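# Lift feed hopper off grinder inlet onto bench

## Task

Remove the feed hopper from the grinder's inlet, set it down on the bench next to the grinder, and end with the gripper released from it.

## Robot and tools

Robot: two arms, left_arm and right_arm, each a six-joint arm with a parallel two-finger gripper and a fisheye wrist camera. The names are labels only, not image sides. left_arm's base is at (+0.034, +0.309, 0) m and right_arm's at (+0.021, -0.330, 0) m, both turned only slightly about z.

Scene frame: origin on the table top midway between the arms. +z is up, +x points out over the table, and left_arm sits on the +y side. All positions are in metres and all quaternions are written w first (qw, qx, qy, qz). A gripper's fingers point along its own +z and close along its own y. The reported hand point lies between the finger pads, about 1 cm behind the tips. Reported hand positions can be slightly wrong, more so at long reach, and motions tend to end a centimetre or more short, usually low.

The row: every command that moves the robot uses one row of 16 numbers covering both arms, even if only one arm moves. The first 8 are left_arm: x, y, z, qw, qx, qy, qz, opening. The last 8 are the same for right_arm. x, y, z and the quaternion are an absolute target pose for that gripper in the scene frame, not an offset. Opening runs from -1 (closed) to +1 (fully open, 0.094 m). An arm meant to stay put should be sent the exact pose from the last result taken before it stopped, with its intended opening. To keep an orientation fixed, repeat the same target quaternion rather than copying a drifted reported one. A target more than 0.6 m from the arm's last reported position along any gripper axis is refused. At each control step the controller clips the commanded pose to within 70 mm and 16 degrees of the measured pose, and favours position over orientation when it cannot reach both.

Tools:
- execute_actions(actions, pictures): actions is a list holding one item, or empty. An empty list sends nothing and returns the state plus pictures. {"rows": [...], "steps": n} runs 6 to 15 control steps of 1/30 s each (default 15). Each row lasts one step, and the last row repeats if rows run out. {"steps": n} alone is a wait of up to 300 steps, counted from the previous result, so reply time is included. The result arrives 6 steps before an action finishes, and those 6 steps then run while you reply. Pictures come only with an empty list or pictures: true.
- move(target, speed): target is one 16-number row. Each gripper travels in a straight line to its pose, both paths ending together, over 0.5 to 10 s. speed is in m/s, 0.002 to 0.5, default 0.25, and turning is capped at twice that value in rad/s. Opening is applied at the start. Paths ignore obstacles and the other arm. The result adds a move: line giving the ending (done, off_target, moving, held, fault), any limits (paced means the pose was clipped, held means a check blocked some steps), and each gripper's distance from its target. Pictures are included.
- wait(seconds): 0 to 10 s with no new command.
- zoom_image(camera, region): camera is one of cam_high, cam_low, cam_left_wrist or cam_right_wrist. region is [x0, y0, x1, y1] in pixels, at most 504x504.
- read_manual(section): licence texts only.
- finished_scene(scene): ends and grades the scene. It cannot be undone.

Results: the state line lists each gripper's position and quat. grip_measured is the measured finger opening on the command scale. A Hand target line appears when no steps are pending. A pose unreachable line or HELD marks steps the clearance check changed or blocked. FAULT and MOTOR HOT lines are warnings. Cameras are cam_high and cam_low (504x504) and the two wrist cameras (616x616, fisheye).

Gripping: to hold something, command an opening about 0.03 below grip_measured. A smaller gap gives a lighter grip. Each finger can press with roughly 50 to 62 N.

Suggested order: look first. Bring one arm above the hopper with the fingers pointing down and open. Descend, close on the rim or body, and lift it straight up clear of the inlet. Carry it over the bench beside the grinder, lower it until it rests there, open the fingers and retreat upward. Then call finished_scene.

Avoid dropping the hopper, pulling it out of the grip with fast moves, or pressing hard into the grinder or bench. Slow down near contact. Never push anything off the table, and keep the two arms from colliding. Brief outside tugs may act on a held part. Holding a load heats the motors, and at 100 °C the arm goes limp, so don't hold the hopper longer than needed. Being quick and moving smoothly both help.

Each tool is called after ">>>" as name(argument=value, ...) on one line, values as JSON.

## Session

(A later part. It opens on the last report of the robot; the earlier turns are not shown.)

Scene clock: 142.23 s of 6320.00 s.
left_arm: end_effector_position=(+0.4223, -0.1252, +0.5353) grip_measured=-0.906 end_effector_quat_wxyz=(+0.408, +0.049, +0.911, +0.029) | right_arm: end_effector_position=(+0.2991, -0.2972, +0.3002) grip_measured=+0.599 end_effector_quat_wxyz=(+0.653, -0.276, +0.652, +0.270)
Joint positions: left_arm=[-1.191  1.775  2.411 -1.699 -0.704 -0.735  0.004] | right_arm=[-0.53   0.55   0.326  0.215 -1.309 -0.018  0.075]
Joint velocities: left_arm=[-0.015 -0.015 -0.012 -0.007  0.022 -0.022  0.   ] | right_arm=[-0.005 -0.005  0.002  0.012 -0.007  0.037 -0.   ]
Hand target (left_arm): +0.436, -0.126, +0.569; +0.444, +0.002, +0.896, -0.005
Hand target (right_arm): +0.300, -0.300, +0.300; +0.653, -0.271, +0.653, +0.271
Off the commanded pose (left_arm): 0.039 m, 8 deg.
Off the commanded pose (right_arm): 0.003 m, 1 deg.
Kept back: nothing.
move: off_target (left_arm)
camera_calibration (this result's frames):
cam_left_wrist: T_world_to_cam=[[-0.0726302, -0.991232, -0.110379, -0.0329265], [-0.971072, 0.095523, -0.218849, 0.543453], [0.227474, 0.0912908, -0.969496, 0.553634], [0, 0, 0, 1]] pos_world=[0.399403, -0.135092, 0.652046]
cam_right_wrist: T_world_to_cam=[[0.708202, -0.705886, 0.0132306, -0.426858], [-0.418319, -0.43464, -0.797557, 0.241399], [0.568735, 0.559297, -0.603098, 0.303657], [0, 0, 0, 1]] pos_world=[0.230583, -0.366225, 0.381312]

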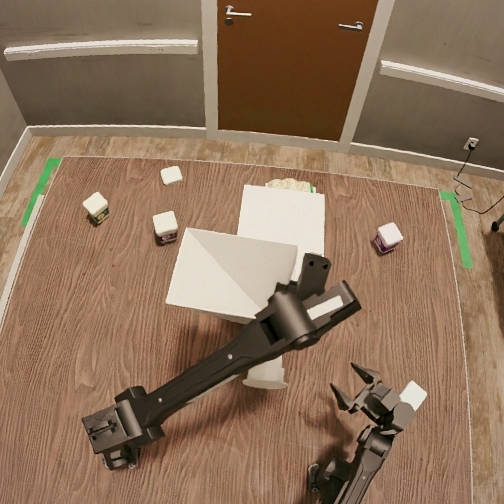

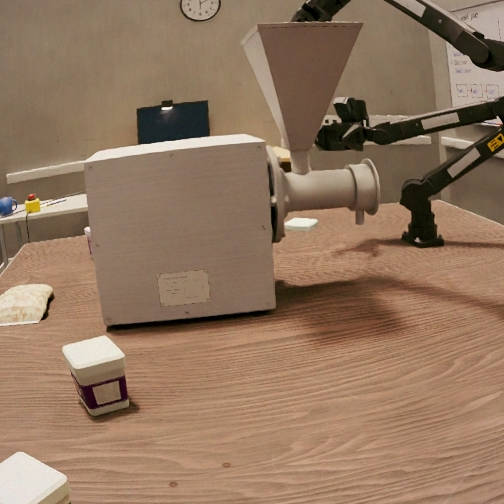

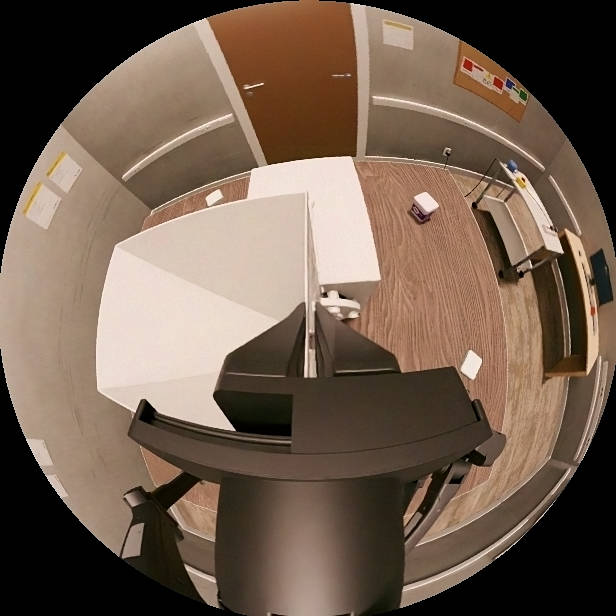

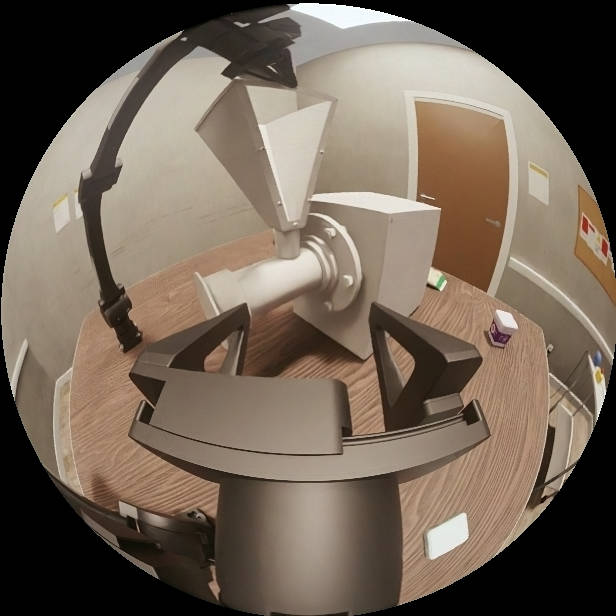

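>>> move(target=[0.422,-0.125,0.535,0.408,0.049,0.911,0.029,0,0.3,-0.3,0.4,0.653,-0.271,0.653,0.271,0.6])

>>> move(target=[0.36,-0.12,0.61,0.438,0,0.898,0,0,0.25,-0.35,0.5,0.6,-0.1,0.78,0.1,0.3])

>>> move(target=[0.33,0.15,0.61,0.417,-0.135,0.854,-0.277,0.3,0.25,-0.3,0.6,0.5,0,0.866,0,0.3])

Scene clock: 143.80 s of 6320.00 s.
left_arm: end_effector_position=(+0.4220, -0.1254, +0.5348) grip_measured=-0.002 end_effector_quat_wxyz=(+0.407, +0.050, +0.912, +0.029) | right_arm: end_effector_position=(+0.2959, -0.2959, +0.3775) grip_measured=+0.599 end_effector_quat_wxyz=(+0.642, -0.257, +0.662, +0.290)
Joint positions: left_arm=[-1.192  1.775  2.41  -1.699 -0.703 -0.735  0.047] | right_arm=[-0.533  0.5    0.526 -0.062 -1.313  0.019  0.075]
Joint velocities: left_arm=[-0.005 -0.005 -0.012 -0.002 -0.051  0.007  0.   ] | right_arm=[-0.005  0.005  0.012 -0.012 -0.022  0.037  0.001]
Hand target (left_arm): +0.422, -0.125, +0.535; +0.408, +0.049, +0.911, +0.029
Hand target (right_arm): +0.296, -0.298, +0.400; +0.653, -0.271, +0.653, +0.271
Off the commanded pose (left_arm): 0.000 m, 0 deg.
Off the commanded pose (right_arm): 0.023 m, 3 deg.
Kept back: nothing.
move: off_target (right_arm)
camera_calibration (this result's frames):
cam_left_wrist: T_world_to_cam=[[-0.0732135, -0.991212, -0.110178, -0.0331044], [-0.971344, 0.0959182, -0.217464, 0.542529], [0.226121, 0.0910991, -0.96983, 0.554001], [0, 0, 0, 1]] pos_world=[0.399287, -0.135321, 0.65162]
cam_right_wrist: T_world_to_cam=[[0.708246, -0.704251, -0.0491869, -0.40069], [-0.456856, -0.4041, -0.792455, 0.320801], [0.538211, 0.583724, -0.607943, 0.369494], [0, 0, 0, 1]] pos_world=[0.231482, -0.368233, 0.459143]

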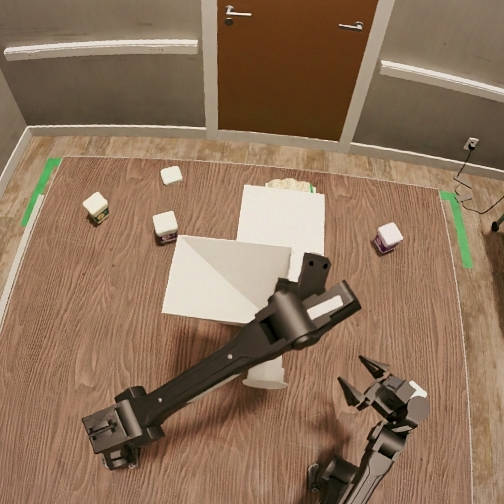

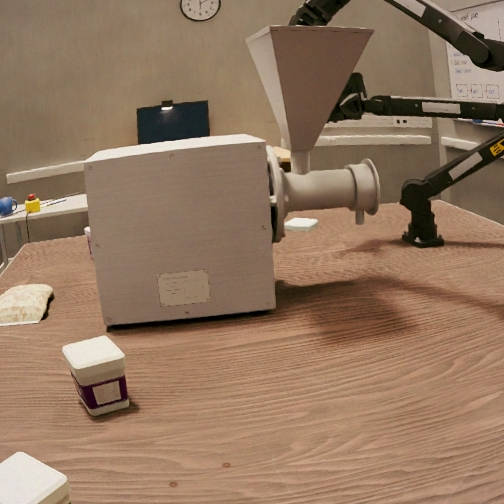

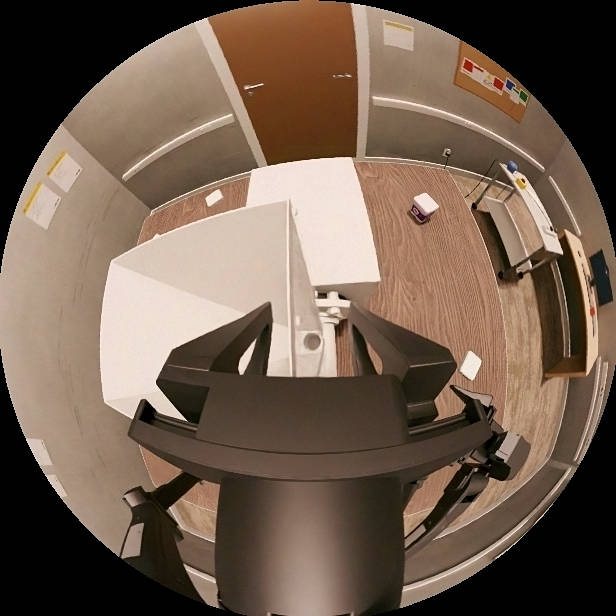

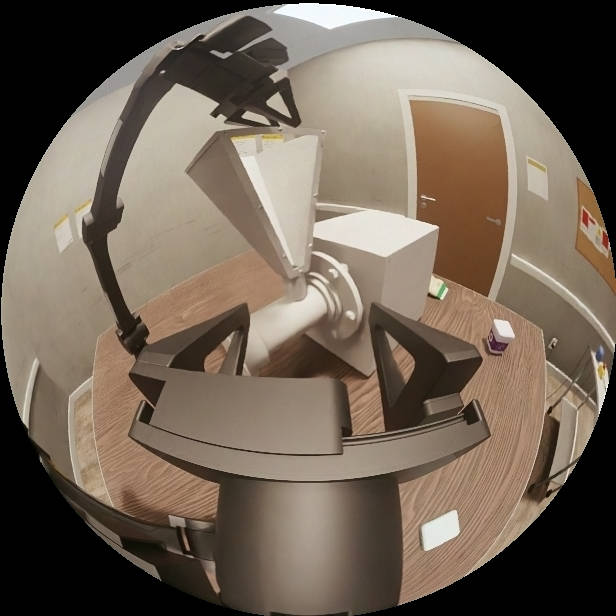

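Scene clock: 145.50 s of 6320.00 s.
left_arm: end_effector_position=(+0.3692, -0.1291, +0.5804) grip_measured=-0.002 end_effector_quat_wxyz=(+0.458, +0.031, +0.888, -0.007) | right_arm: end_effector_position=(+0.2501, -0.3477, +0.4767) grip_measured=+0.301 end_effector_quat_wxyz=(+0.591, -0.089, +0.793, +0.115)
Joint positions: left_arm=[-1.303  1.709  2.41  -1.699 -0.809 -0.825  0.047] | right_arm=[-0.767  0.452  1.015 -1.089 -0.992 -0.372  0.061]
Joint velocities: left_arm=[-0.005 -0.005 -0.002 -0.002 -0.081  0.007 -0.001] | right_arm=[-0.015 -0.005 -0.007  0.002  0.037 -0.051  0.   ]
Hand target (left_arm): +0.360, -0.118, +0.608; +0.471, +0.017, +0.882, -0.035
Hand target (right_arm): +0.247, -0.346, +0.498; +0.602, -0.102, +0.786, +0.097
Off the commanded pose (left_arm): 0.032 m, 4 deg.
Off the commanded pose (right_arm): 0.023 m, 3 deg.
joint sent to its limit (left arm) — the command would take joint 4 (wrist pitch) past its lower limit, so that joint was sent only as far as its limit.
Kept back: nothing.
move: off_target (left_arm, right_arm)
camera_calibration (this result's frames):
cam_left_wrist: T_world_to_cam=[[-0.0658821, -0.997291, -0.0327113, -0.0840339], [-0.941201, 0.0729964, -0.329867, 0.552651], [0.331361, 0.00905555, -0.943461, 0.545696], [0, 0, 0, 1]] pos_world=[0.333797, -0.129089, 0.694395]
cam_right_wrist: T_world_to_cam=[[0.272824, -0.959404, -0.0714835, -0.369055], [-0.779497, -0.176891, -0.600911, 0.425827], [0.563872, 0.219664, -0.796113, 0.441397], [0, 0, 0, 1]] pos_world=[0.183727, -0.375707, 0.580905]

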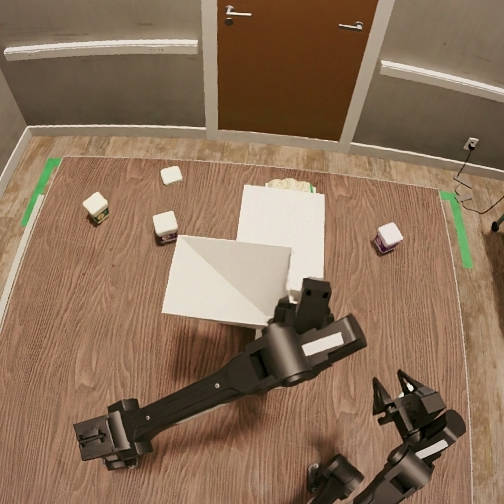

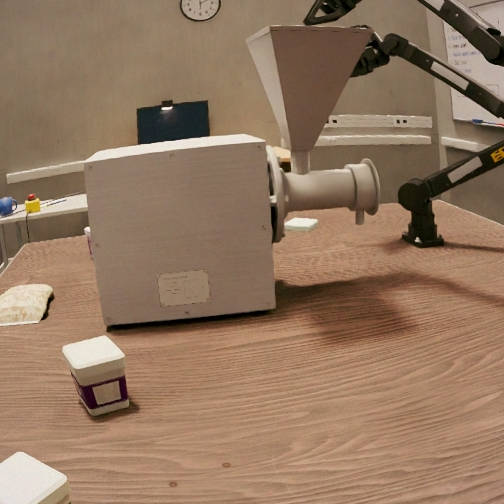

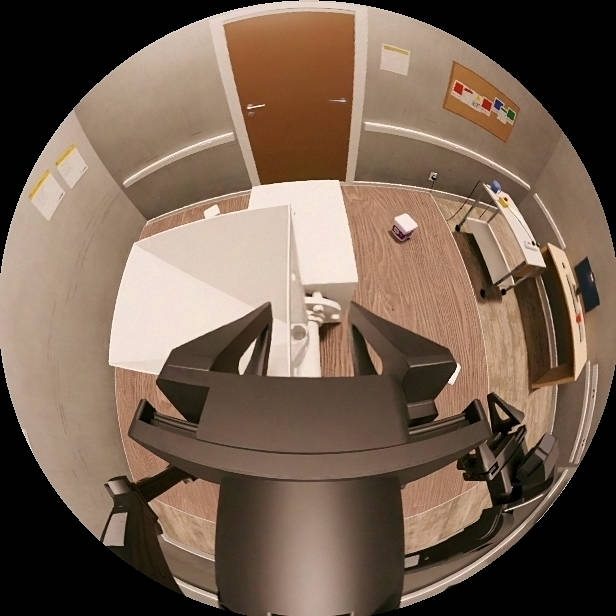

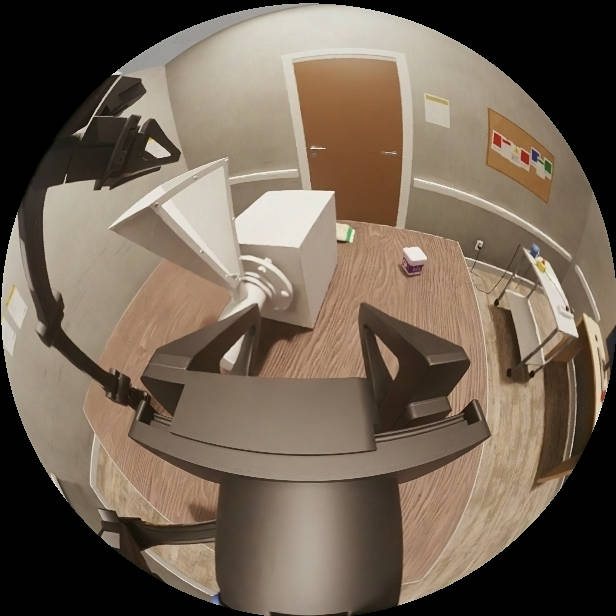

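Scene clock: 147.40 s of 6320.00 s.
left_arm: end_effector_position=(+0.3209, +0.1527, +0.6092) grip_measured=+0.298 end_effector_quat_wxyz=(+0.409, -0.141, +0.858, -0.275) | right_arm: end_effector_position=(+0.2526, -0.3076, +0.5821) grip_measured=+0.301 end_effector_quat_wxyz=(+0.492, +0.003, +0.871, +0.004)
Joint positions: left_arm=[-0.713  0.906  1.674 -1.311 -0.108 -0.82   0.061] | right_arm=[ 0.242  0.686  1.536 -1.406  0.214  0.143  0.061]
Joint velocities: left_arm=[ 0.005 -0.005  0.002 -0.002 -0.051 -0.022 -0.001] | right_arm=[-0.005  0.005  0.002 -0.022  0.066  0.051  0.   ]
Hand target (left_arm): +0.329, +0.149, +0.606; +0.413, -0.138, +0.857, -0.275
Hand target (right_arm): +0.246, -0.308, +0.601; +0.508, +0.009, +0.861, +0.014
Off the commanded pose (left_arm): 0.010 m, 1 deg.
Off the commanded pose (right_arm): 0.020 m, 1 deg.
Kept back: nothing.
move: off_target (right_arm)
camera_calibration (this result's frames):
cam_left_wrist: T_world_to_cam=[[0.0112227, -0.818768, 0.574016, -0.226807], [-0.961173, -0.167119, -0.219585, 0.472061], [0.275718, -0.549264, -0.788853, 0.595216], [0, 0, 0, 1]] pos_world=[0.292166, 0.220119, 0.703386]
cam_right_wrist: T_world_to_cam=[[-0.00327444, -0.999989, -0.00340181, -0.306052], [-0.927292, 0.00430976, -0.374314, 0.459428], [0.374325, 0.0019288, -0.927296, 0.572315], [0, 0, 0, 1]] pos_world=[0.210791, -0.309133, 0.701634]

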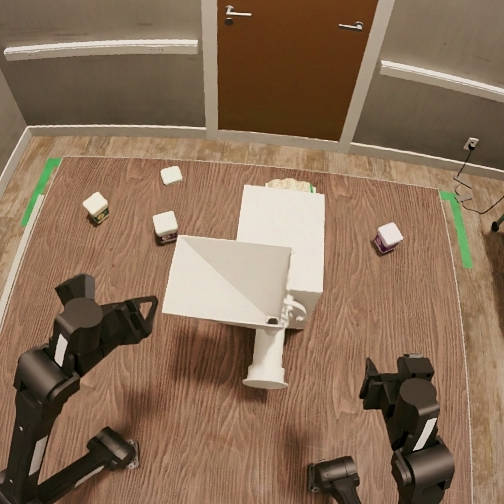

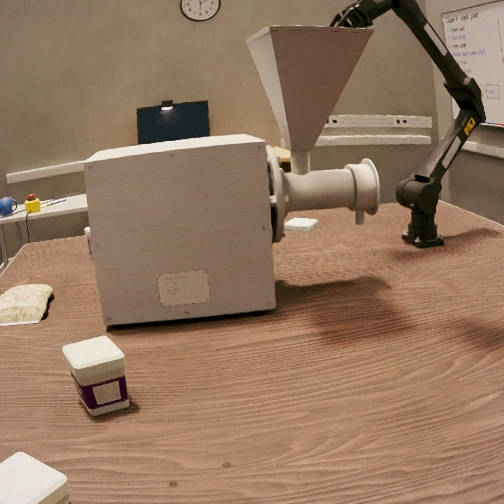

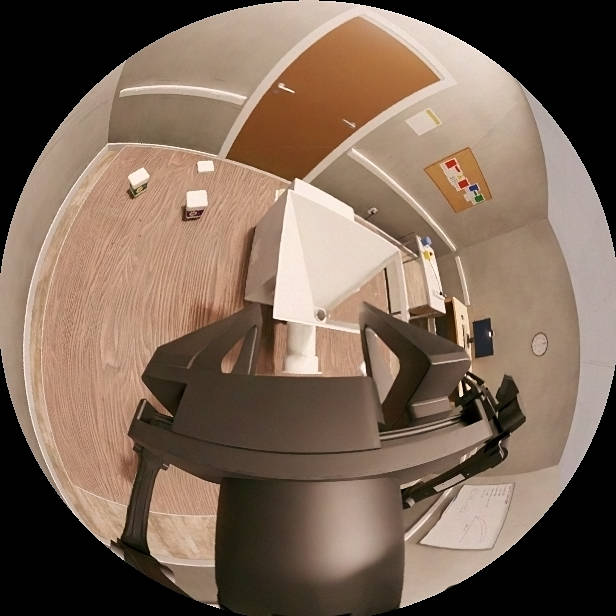

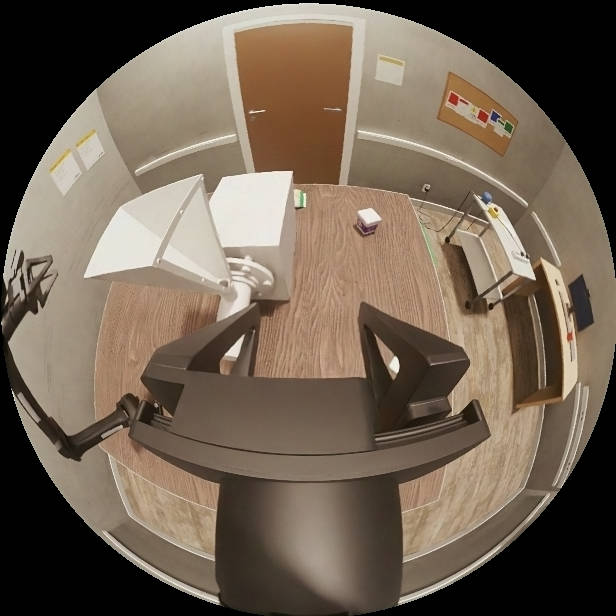

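>>> move(target=[0.35,0.135,0.565,0.417,-0.135,0.854,-0.277,0.3,0.36,-0.11,0.615,0.45,0,0.893,0,0.3])

>>> move(target=[0.405,0.108,0.53,0.417,-0.135,0.854,-0.277,0.3,0.415,-0.108,0.55,0.45,0,0.893,0,0.3], speed=0.07)

Scene clock: 149.37 s of 6320.00 s.
left_arm: end_effector_position=(+0.3514, +0.1338, +0.5606) grip_measured=+0.298 end_effector_quat_wxyz=(+0.405, -0.139, +0.862, -0.271) | right_arm: end_effector_position=(+0.3715, -0.1095, +0.5919) grip_measured=+0.301 end_effector_quat_wxyz=(+0.430, -0.011, +0.903, -0.013)
Joint positions: left_arm=[-0.713  0.906  1.518 -1.169 -0.108 -0.816  0.061] | right_arm=[ 0.787  1.259  1.956 -1.568  0.603  0.551  0.061]
Joint velocities: left_arm=[-0.005 -0.005  0.002  0.002  0.007 -0.066 -0.   ] | right_arm=[-0.005 -0.015  0.002 -0.002 -0.022 -0.007 -0.001]
Hand target (left_arm): +0.350, +0.135, +0.565; +0.417, -0.135, +0.855, -0.277
Hand target (right_arm): +0.363, -0.115, +0.617; +0.448, +0.003, +0.894, +0.008
Off the commanded pose (left_arm): 0.005 m, 2 deg.
Off the commanded pose (right_arm): 0.026 m, 3 deg.
Kept back: nothing.
move: off_target (right_arm)
camera_calibration (this result's frames):
cam_left_wrist: T_world_to_cam=[[0.015287, -0.824494, 0.565665, -0.210749], [-0.963654, -0.163056, -0.211622, 0.483408], [0.266716, -0.54187, -0.797019, 0.544878], [0, 0, 0, 1]] pos_world=[0.323732, 0.200314, 0.655792]
cam_right_wrist: T_world_to_cam=[[0.00615186, -0.999203, 0.0394291, -0.136303], [-0.970467, -0.0154746, -0.240739, 0.507276], [0.241157, -0.0367836, -0.969789, 0.606972], [0, 0, 0, 1]] pos_world=[0.346758, -0.106018, 0.71613]

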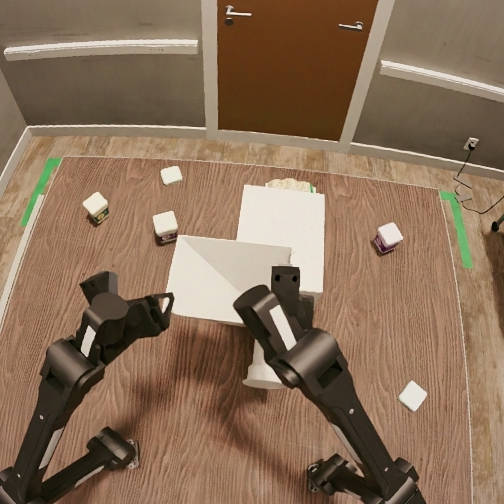

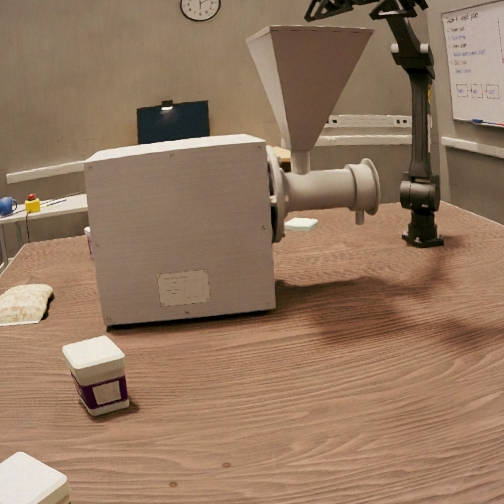

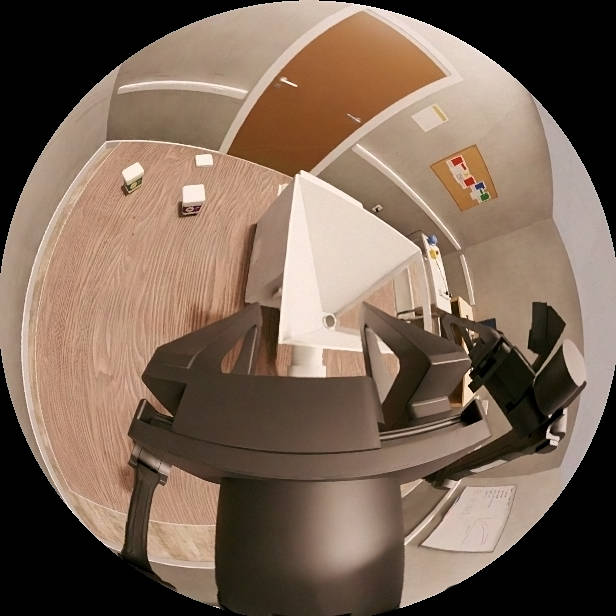

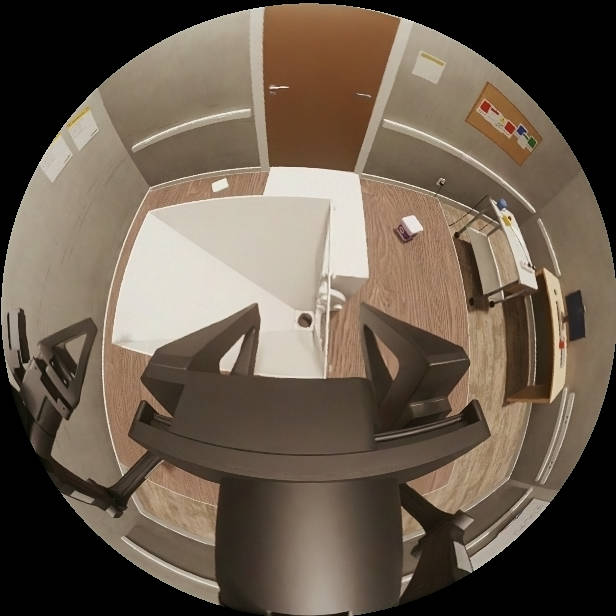

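Scene clock: 150.70 s of 6320.00 s.
left_arm: end_effector_position=(+0.3942, +0.1089, +0.5370) grip_measured=+0.298 end_effector_quat_wxyz=(+0.414, -0.135, +0.855, -0.281) | right_arm: end_effector_position=(+0.4152, -0.1029, +0.5449) grip_measured=+0.301 end_effector_quat_wxyz=(+0.443, +0.001, +0.897, -0.005)
Joint positions: left_arm=[-0.704  0.966  1.455 -1.014 -0.093 -0.805  0.061] | right_arm=[ 0.713  1.239  1.766 -1.33   0.564  0.496  0.061]
Joint velocities: left_arm=[-0.005 -0.005 -0.012 -0.022 -0.037  0.051 -0.002] | right_arm=[ 0.005 -0.015  0.002 -0.007 -0.037 -0.007  0.001]
Hand target (left_arm): +0.405, +0.108, +0.531; +0.417, -0.135, +0.855, -0.277
Hand target (right_arm): +0.415, -0.107, +0.551; +0.450, -0.000, +0.893, -0.001
Off the commanded pose (left_arm): 0.013 m, 1 deg.
Off the commanded pose (right_arm): 0.007 m, 1 deg.
Kept back: nothing.
move: off_target (left_arm)
camera_calibration (this result's frames):
cam_left_wrist: T_world_to_cam=[[-0.00681112, -0.816317, 0.577564, -0.21714], [-0.959208, -0.157905, -0.234492, 0.525513], [0.28262, -0.555601, -0.781942, 0.488297], [0, 0, 0, 1]] pos_world=[0.364595, 0.177025, 0.630461]
cam_right_wrist: T_world_to_cam=[[-0.00740581, -0.999866, 0.0145668, -0.109061], [-0.96322, 0.00321983, -0.268695, 0.552681], [0.268612, -0.0160209, -0.963115, 0.538148], [0, 0, 0, 1]] pos_world=[0.386992, -0.102204, 0.66839]

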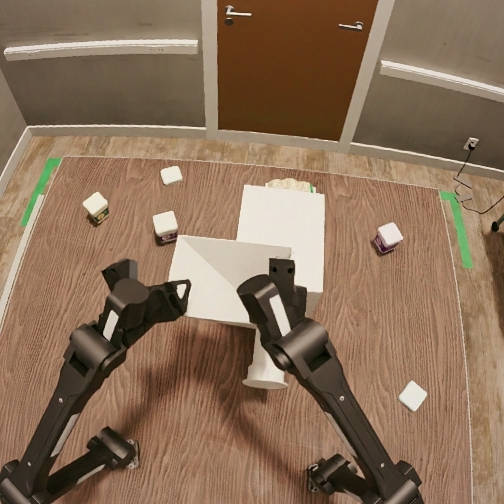

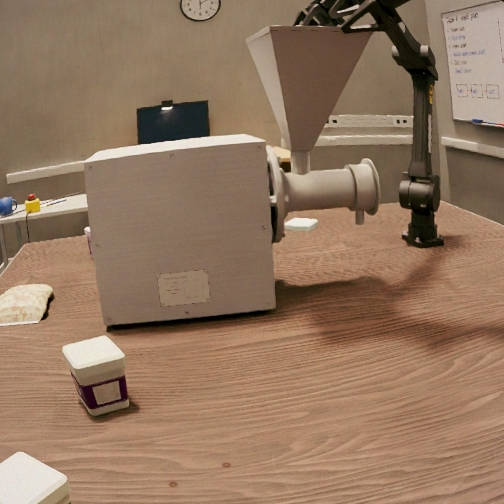

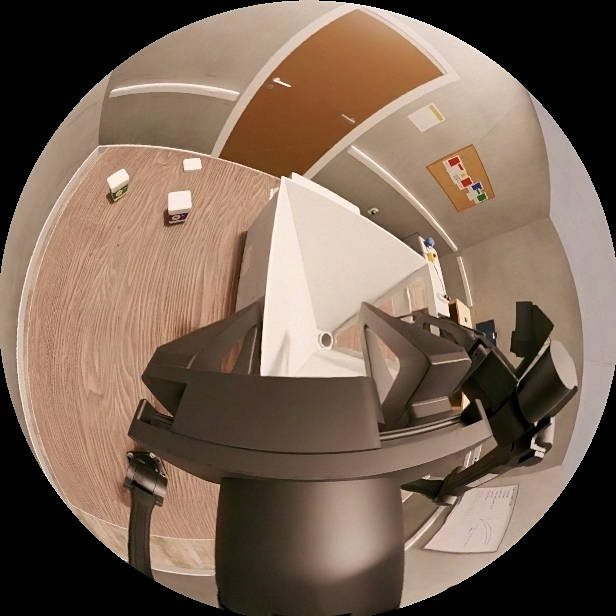

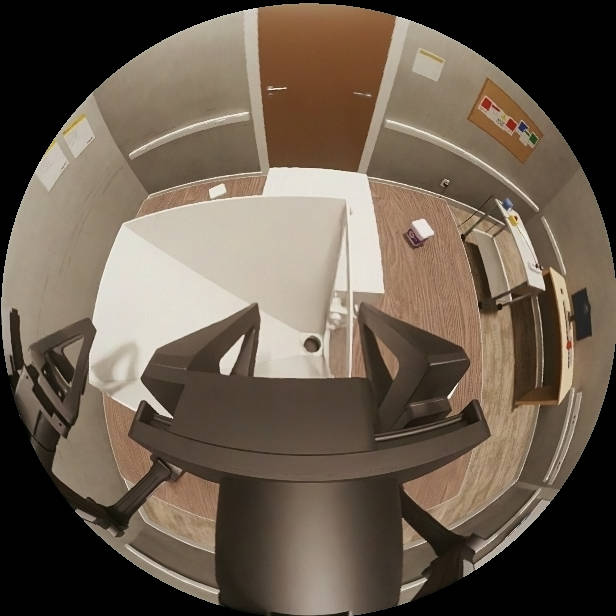

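>>> move(target=[0.395,0.135,0.545,0.417,-0.135,0.854,-0.277,0.5,0.415,-0.125,0.55,0.45,0,0.893,0,0.3], speed=0.07)

>>> move(target=[0.415,0.118,0.512,0.417,-0.135,0.854,-0.277,0.5,0.425,-0.125,0.525,0.45,0,0.893,0,0.3], speed=0.05)

>>> move(target=[0.415,0.118,0.512,0.417,-0.135,0.854,-0.277,-1,0.425,-0.125,0.525,0.45,0,0.893,0,-1])

Scene clock: 151.83 s of 6320.00 s.
left_arm: end_effector_position=(+0.4029, +0.1268, +0.5351) grip_measured=+0.498 end_effector_quat_wxyz=(+0.411, -0.137, +0.857, -0.278) | right_arm: end_effector_position=(+0.4128, -0.1224, +0.5469) grip_measured=+0.301 end_effector_quat_wxyz=(+0.445, +0.002, +0.896, -0.001)
Joint positions: left_arm=[-0.63   0.966  1.455 -1.022 -0.032 -0.771  0.07 ] | right_arm=[ 0.673  1.199  1.734 -1.312  0.534  0.464  0.061]
Joint velocities: left_arm=[-0.005 -0.024 -0.007  0.007 -0.066  0.037 -0.   ] | right_arm=[-0.015 -0.005 -0.002  0.002 -0.095 -0.037 -0.   ]
Hand target (left_arm): +0.395, +0.135, +0.545; +0.417, -0.135, +0.855, -0.277
Hand target (right_arm): +0.414, -0.125, +0.550; +0.450, +0.000, +0.893, -0.001
Off the commanded pose (left_arm): 0.015 m, 1 deg.
Off the commanded pose (right_arm): 0.005 m, 1 deg.
Kept back: nothing.
move: off_target (left_arm)
camera_calibration (this result's frames):
cam_left_wrist: T_world_to_cam=[[0.00098395, -0.81852, 0.574478, -0.202643], [-0.960652, -0.160337, -0.226804, 0.533028], [0.277754, -0.55165, -0.78647, 0.498177], [0, 0, 0, 1]] pos_world=[0.373883, 0.194416, 0.629108]
cam_right_wrist: T_world_to_cam=[[-0.00738847, -0.999946, 0.00728639, -0.124639], [-0.961812, 0.00511257, -0.273663, 0.553314], [0.273611, -0.00903009, -0.961798, 0.538461], [0, 0, 0, 1]] pos_world=[0.383934, -0.122599, 0.670221]

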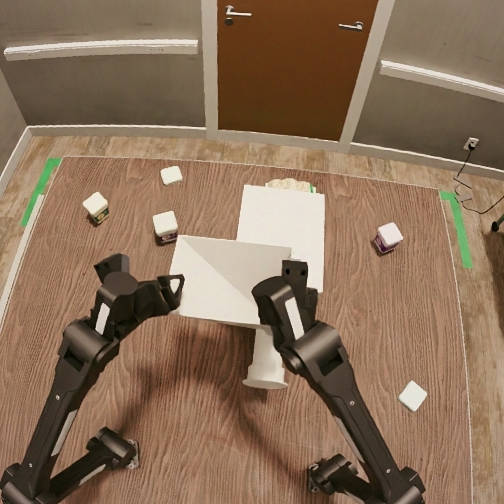

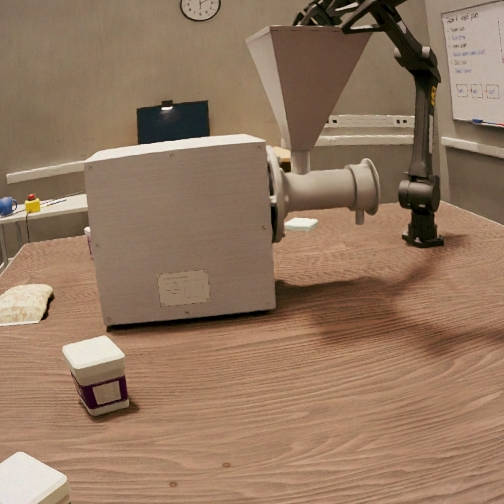

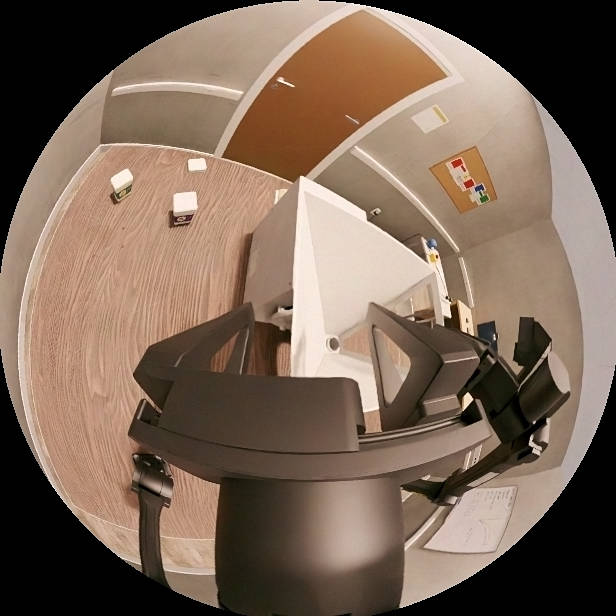

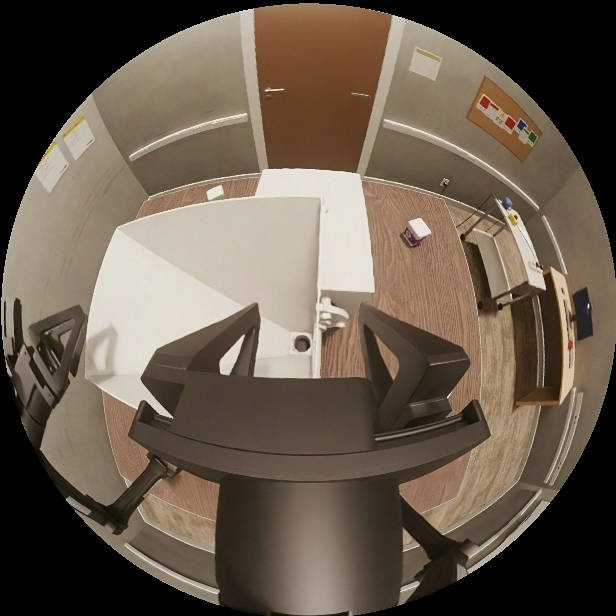

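Scene clock: 152.67 s of 6320.00 s.
left_arm: end_effector_position=(+0.4124, +0.1243, +0.5146) grip_measured=+0.498 end_effector_quat_wxyz=(+0.414, -0.140, +0.857, -0.273) | right_arm: end_effector_position=(+0.4212, -0.1206, +0.5292) grip_measured=+0.301 end_effector_quat_wxyz=(+0.450, +0.002, +0.893, +0.005)
Joint positions: left_arm=[-0.63   0.966  1.396 -0.965 -0.044 -0.771  0.07 ] | right_arm=[ 0.659  1.182  1.659 -1.231  0.518  0.45   0.061]
Joint velocities: left_arm=[ 0.005 -0.005  0.002  0.027 -0.007  0.022  0.001] | right_arm=[-0.005 -0.005  0.017  0.007  0.037  0.007  0.   ]
Hand target (left_arm): +0.415, +0.118, +0.512; +0.417, -0.135, +0.855, -0.277
Hand target (right_arm): +0.425, -0.124, +0.525; +0.450, -0.000, +0.893, -0.000
Off the commanded pose (left_arm): 0.007 m, 1 deg.
Off the commanded pose (right_arm): 0.007 m, 1 deg.
Kept back: nothing.
move: done
camera_calibration (this result's frames):
cam_left_wrist: T_world_to_cam=[[0.00915592, -0.822224, 0.56909, -0.193025], [-0.958743, -0.168926, -0.22864, 0.538317], [0.284128, -0.543517, -0.789848, 0.476096], [0, 0, 0, 1]] pos_world=[0.382603, 0.190992, 0.608973]
cam_right_wrist: T_world_to_cam=[[-0.00178211, -0.999986, -0.0050088, -0.118503], [-0.958513, 0.00313588, -0.28503, 0.560922], [0.285042, 0.00429305, -0.958505, 0.514253], [0, 0, 0, 1]] pos_world=[0.390857, -0.122468, 0.6522]

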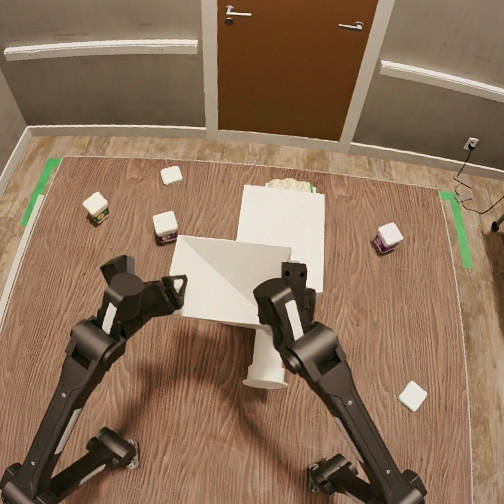

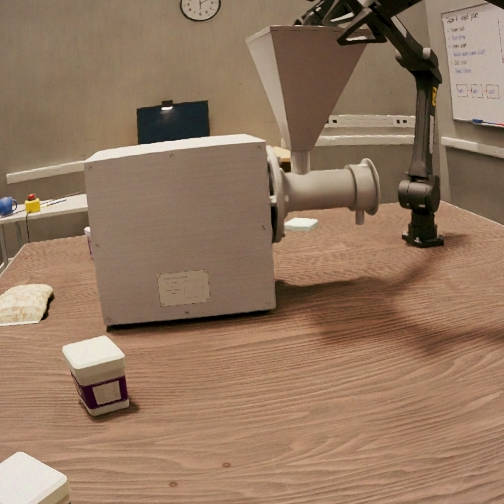

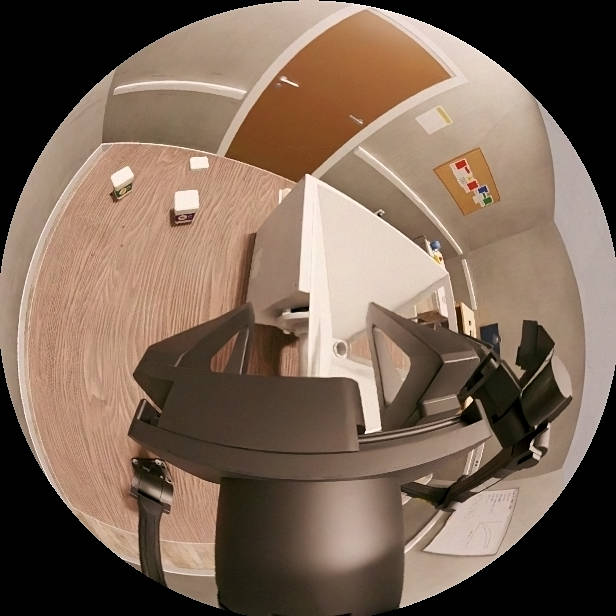

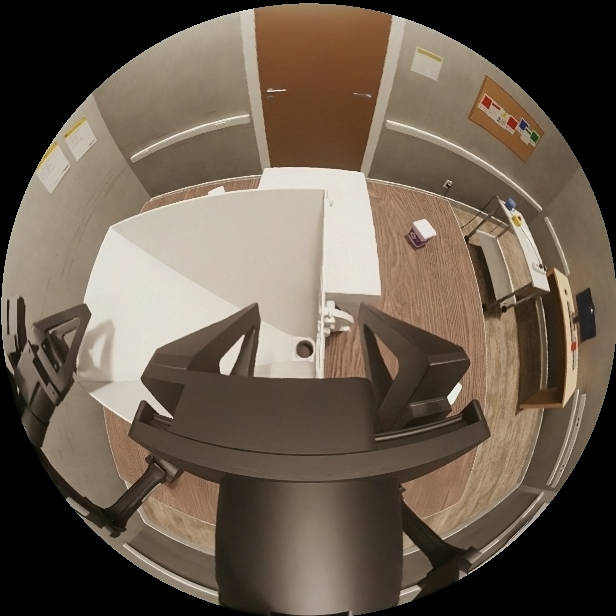

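Scene clock: 153.37 s of 6320.00 s.
left_arm: end_effector_position=(+0.4118, +0.1225, +0.5153) grip_measured=-0.946 end_effector_quat_wxyz=(+0.410, -0.146, +0.856, -0.280) | right_arm: end_effector_position=(+0.4224, -0.1298, +0.5296) grip_measured=-0.904 end_effector_quat_wxyz=(+0.451, +0.014, +0.892, -0.001)
Joint positions: left_arm=[-0.632  0.966  1.396 -0.962 -0.037 -0.79   0.003] | right_arm=[ 0.645  1.176  1.655 -1.235  0.529  0.457  0.005]
Joint velocities: left_arm=[-0.005 -0.015 -0.032 -0.007 -0.051 -0.037  0.001] | right_arm=[-0.005 -0.005  0.002 -0.007 -0.007 -0.051  0.   ]
Hand target (left_arm): +0.415, +0.118, +0.512; +0.417, -0.135, +0.855, -0.277
Hand target (right_arm): +0.425, -0.125, +0.525; +0.450, +0.000, +0.893, -0.000
Off the commanded pose (left_arm): 0.006 m, 2 deg.
Off the commanded pose (right_arm): 0.007 m, 2 deg.
Kept back: nothing.
move: done
camera_calibration (this result's frames):
cam_left_wrist: T_world_to_cam=[[0.014499, -0.810792, 0.585154, -0.206715], [-0.959621, -0.175701, -0.219675, 0.534163], [0.280923, -0.558341, -0.780601, 0.474249], [0, 0, 0, 1]] pos_world=[0.382364, 0.191043, 0.608502]
cam_right_wrist: T_world_to_cam=[[-0.0278403, -0.999606, -0.00361129, -0.117346], [-0.957372, 0.0277028, -0.287526, 0.566227], [0.287513, -0.00454746, -0.957766, 0.51177], [0, 0, 0, 1]] pos_world=[0.391682, -0.130658, 0.652537]

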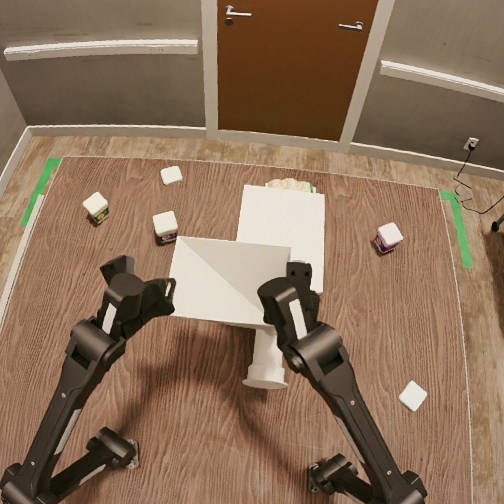

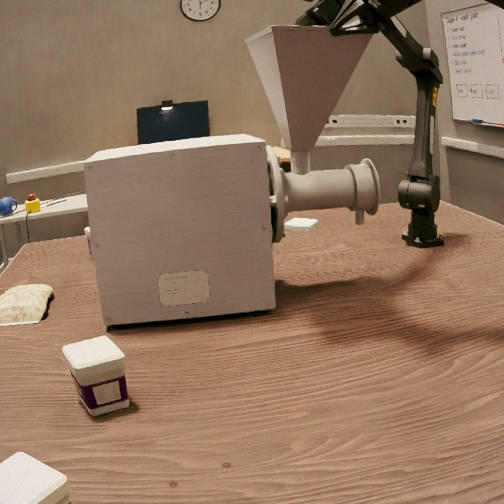

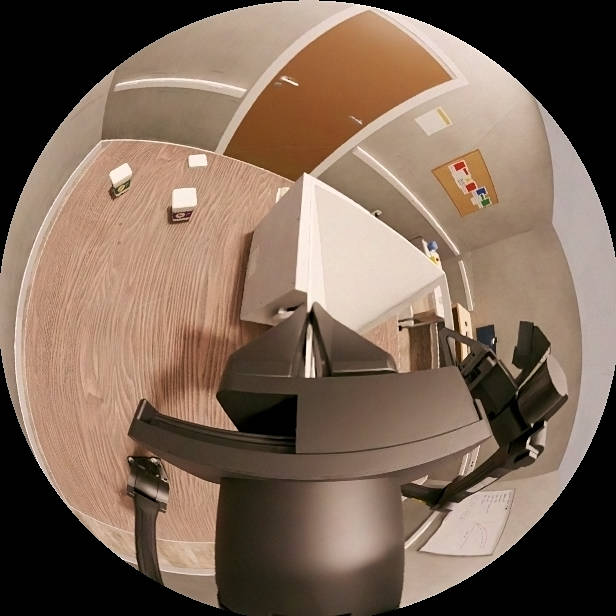

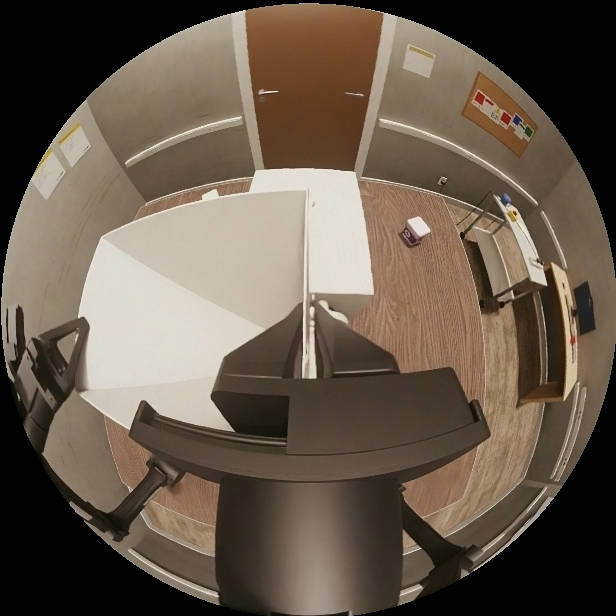

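Both gripped. Lift, with the left gentler.

>>> move(target=[0.412,0.12,0.555,0.41,-0.146,0.856,-0.28,-1,0.422,-0.13,0.60,0.451,0.014,0.892,0,-1], speed=0.04)

Scene clock: 155.60 s of 6320.00 s.
left_arm: end_effector_position=(+0.4135, +0.1207, +0.5178) grip_measured=-0.946 end_effector_quat_wxyz=(+0.394, -0.153, +0.864, -0.275) | right_arm: end_effector_position=(+0.4260, -0.1324, +0.5316) grip_measured=-0.904 end_effector_quat_wxyz=(+0.398, +0.006, +0.916, -0.041)
Joint positions: left_arm=[-0.632  0.994  1.442 -1.018 -0.033 -0.806  0.003] | right_arm=[ 0.635  1.273  1.806 -1.439  0.529  0.477  0.005]
Joint velocities: left_arm=[-0.005  0.005  0.007 -0.022 -0.037  0.051 -0.   ] | right_arm=[-0.034 -0.005  0.002  0.002  0.022 -0.007  0.   ]
Hand target (left_arm): +0.410, +0.121, +0.554; +0.411, -0.146, +0.855, -0.281
Hand target (right_arm): +0.415, -0.136, +0.596; +0.452, +0.014, +0.892, -0.000
Off the commanded pose (left_arm): 0.037 m, 2 deg.
Off the commanded pose (right_arm): 0.069 m, 8 deg.
Kept back: nothing.
move: off_target (left_arm, right_arm)
camera_calibration (this result's frames):
cam_left_wrist: T_world_to_cam=[[0.0420773, -0.812264, 0.581771, -0.219191], [-0.966837, -0.179914, -0.181267, 0.519694], [0.251905, -0.55485, -0.792897, 0.492694], [0, 0, 0, 1]] pos_world=[0.38757, 0.18883, 0.612378]
cam_right_wrist: T_world_to_cam=[[-0.0459637, -0.996001, 0.0766084, -0.154277], [-0.983973, 0.0319146, -0.175438, 0.52264], [0.172292, -0.0834444, -0.981505, 0.563881], [0, 0, 0, 1]] pos_world=[0.41002, -0.123287, 0.656962]

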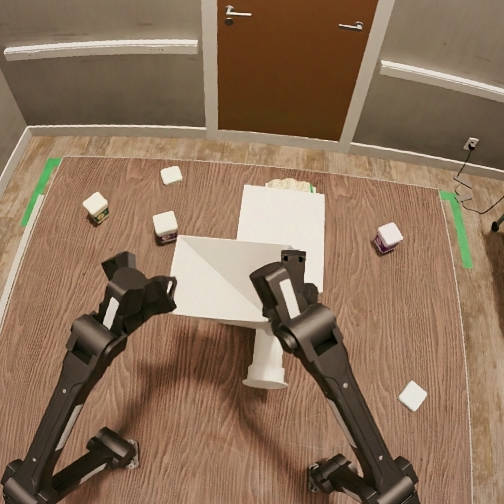

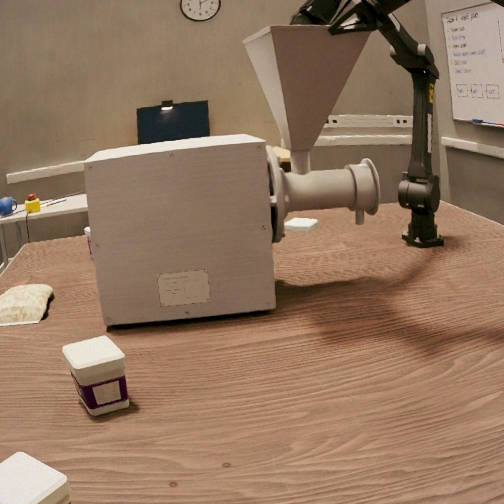

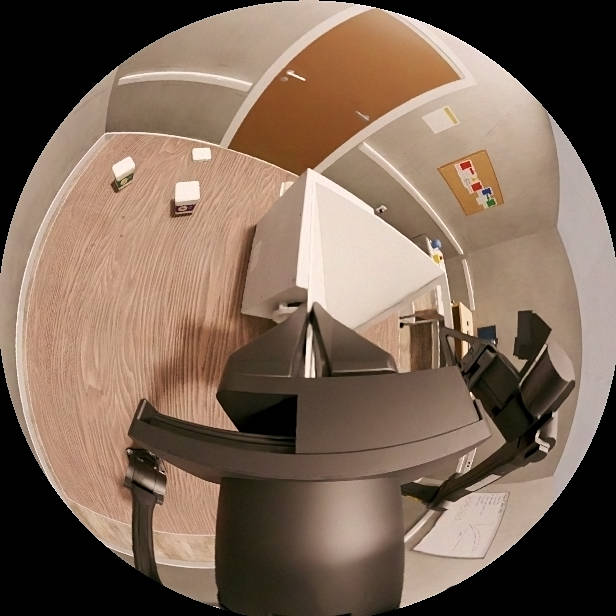

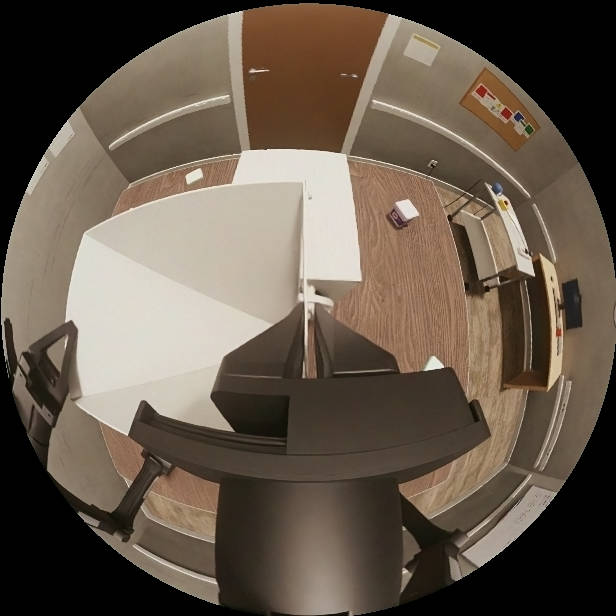

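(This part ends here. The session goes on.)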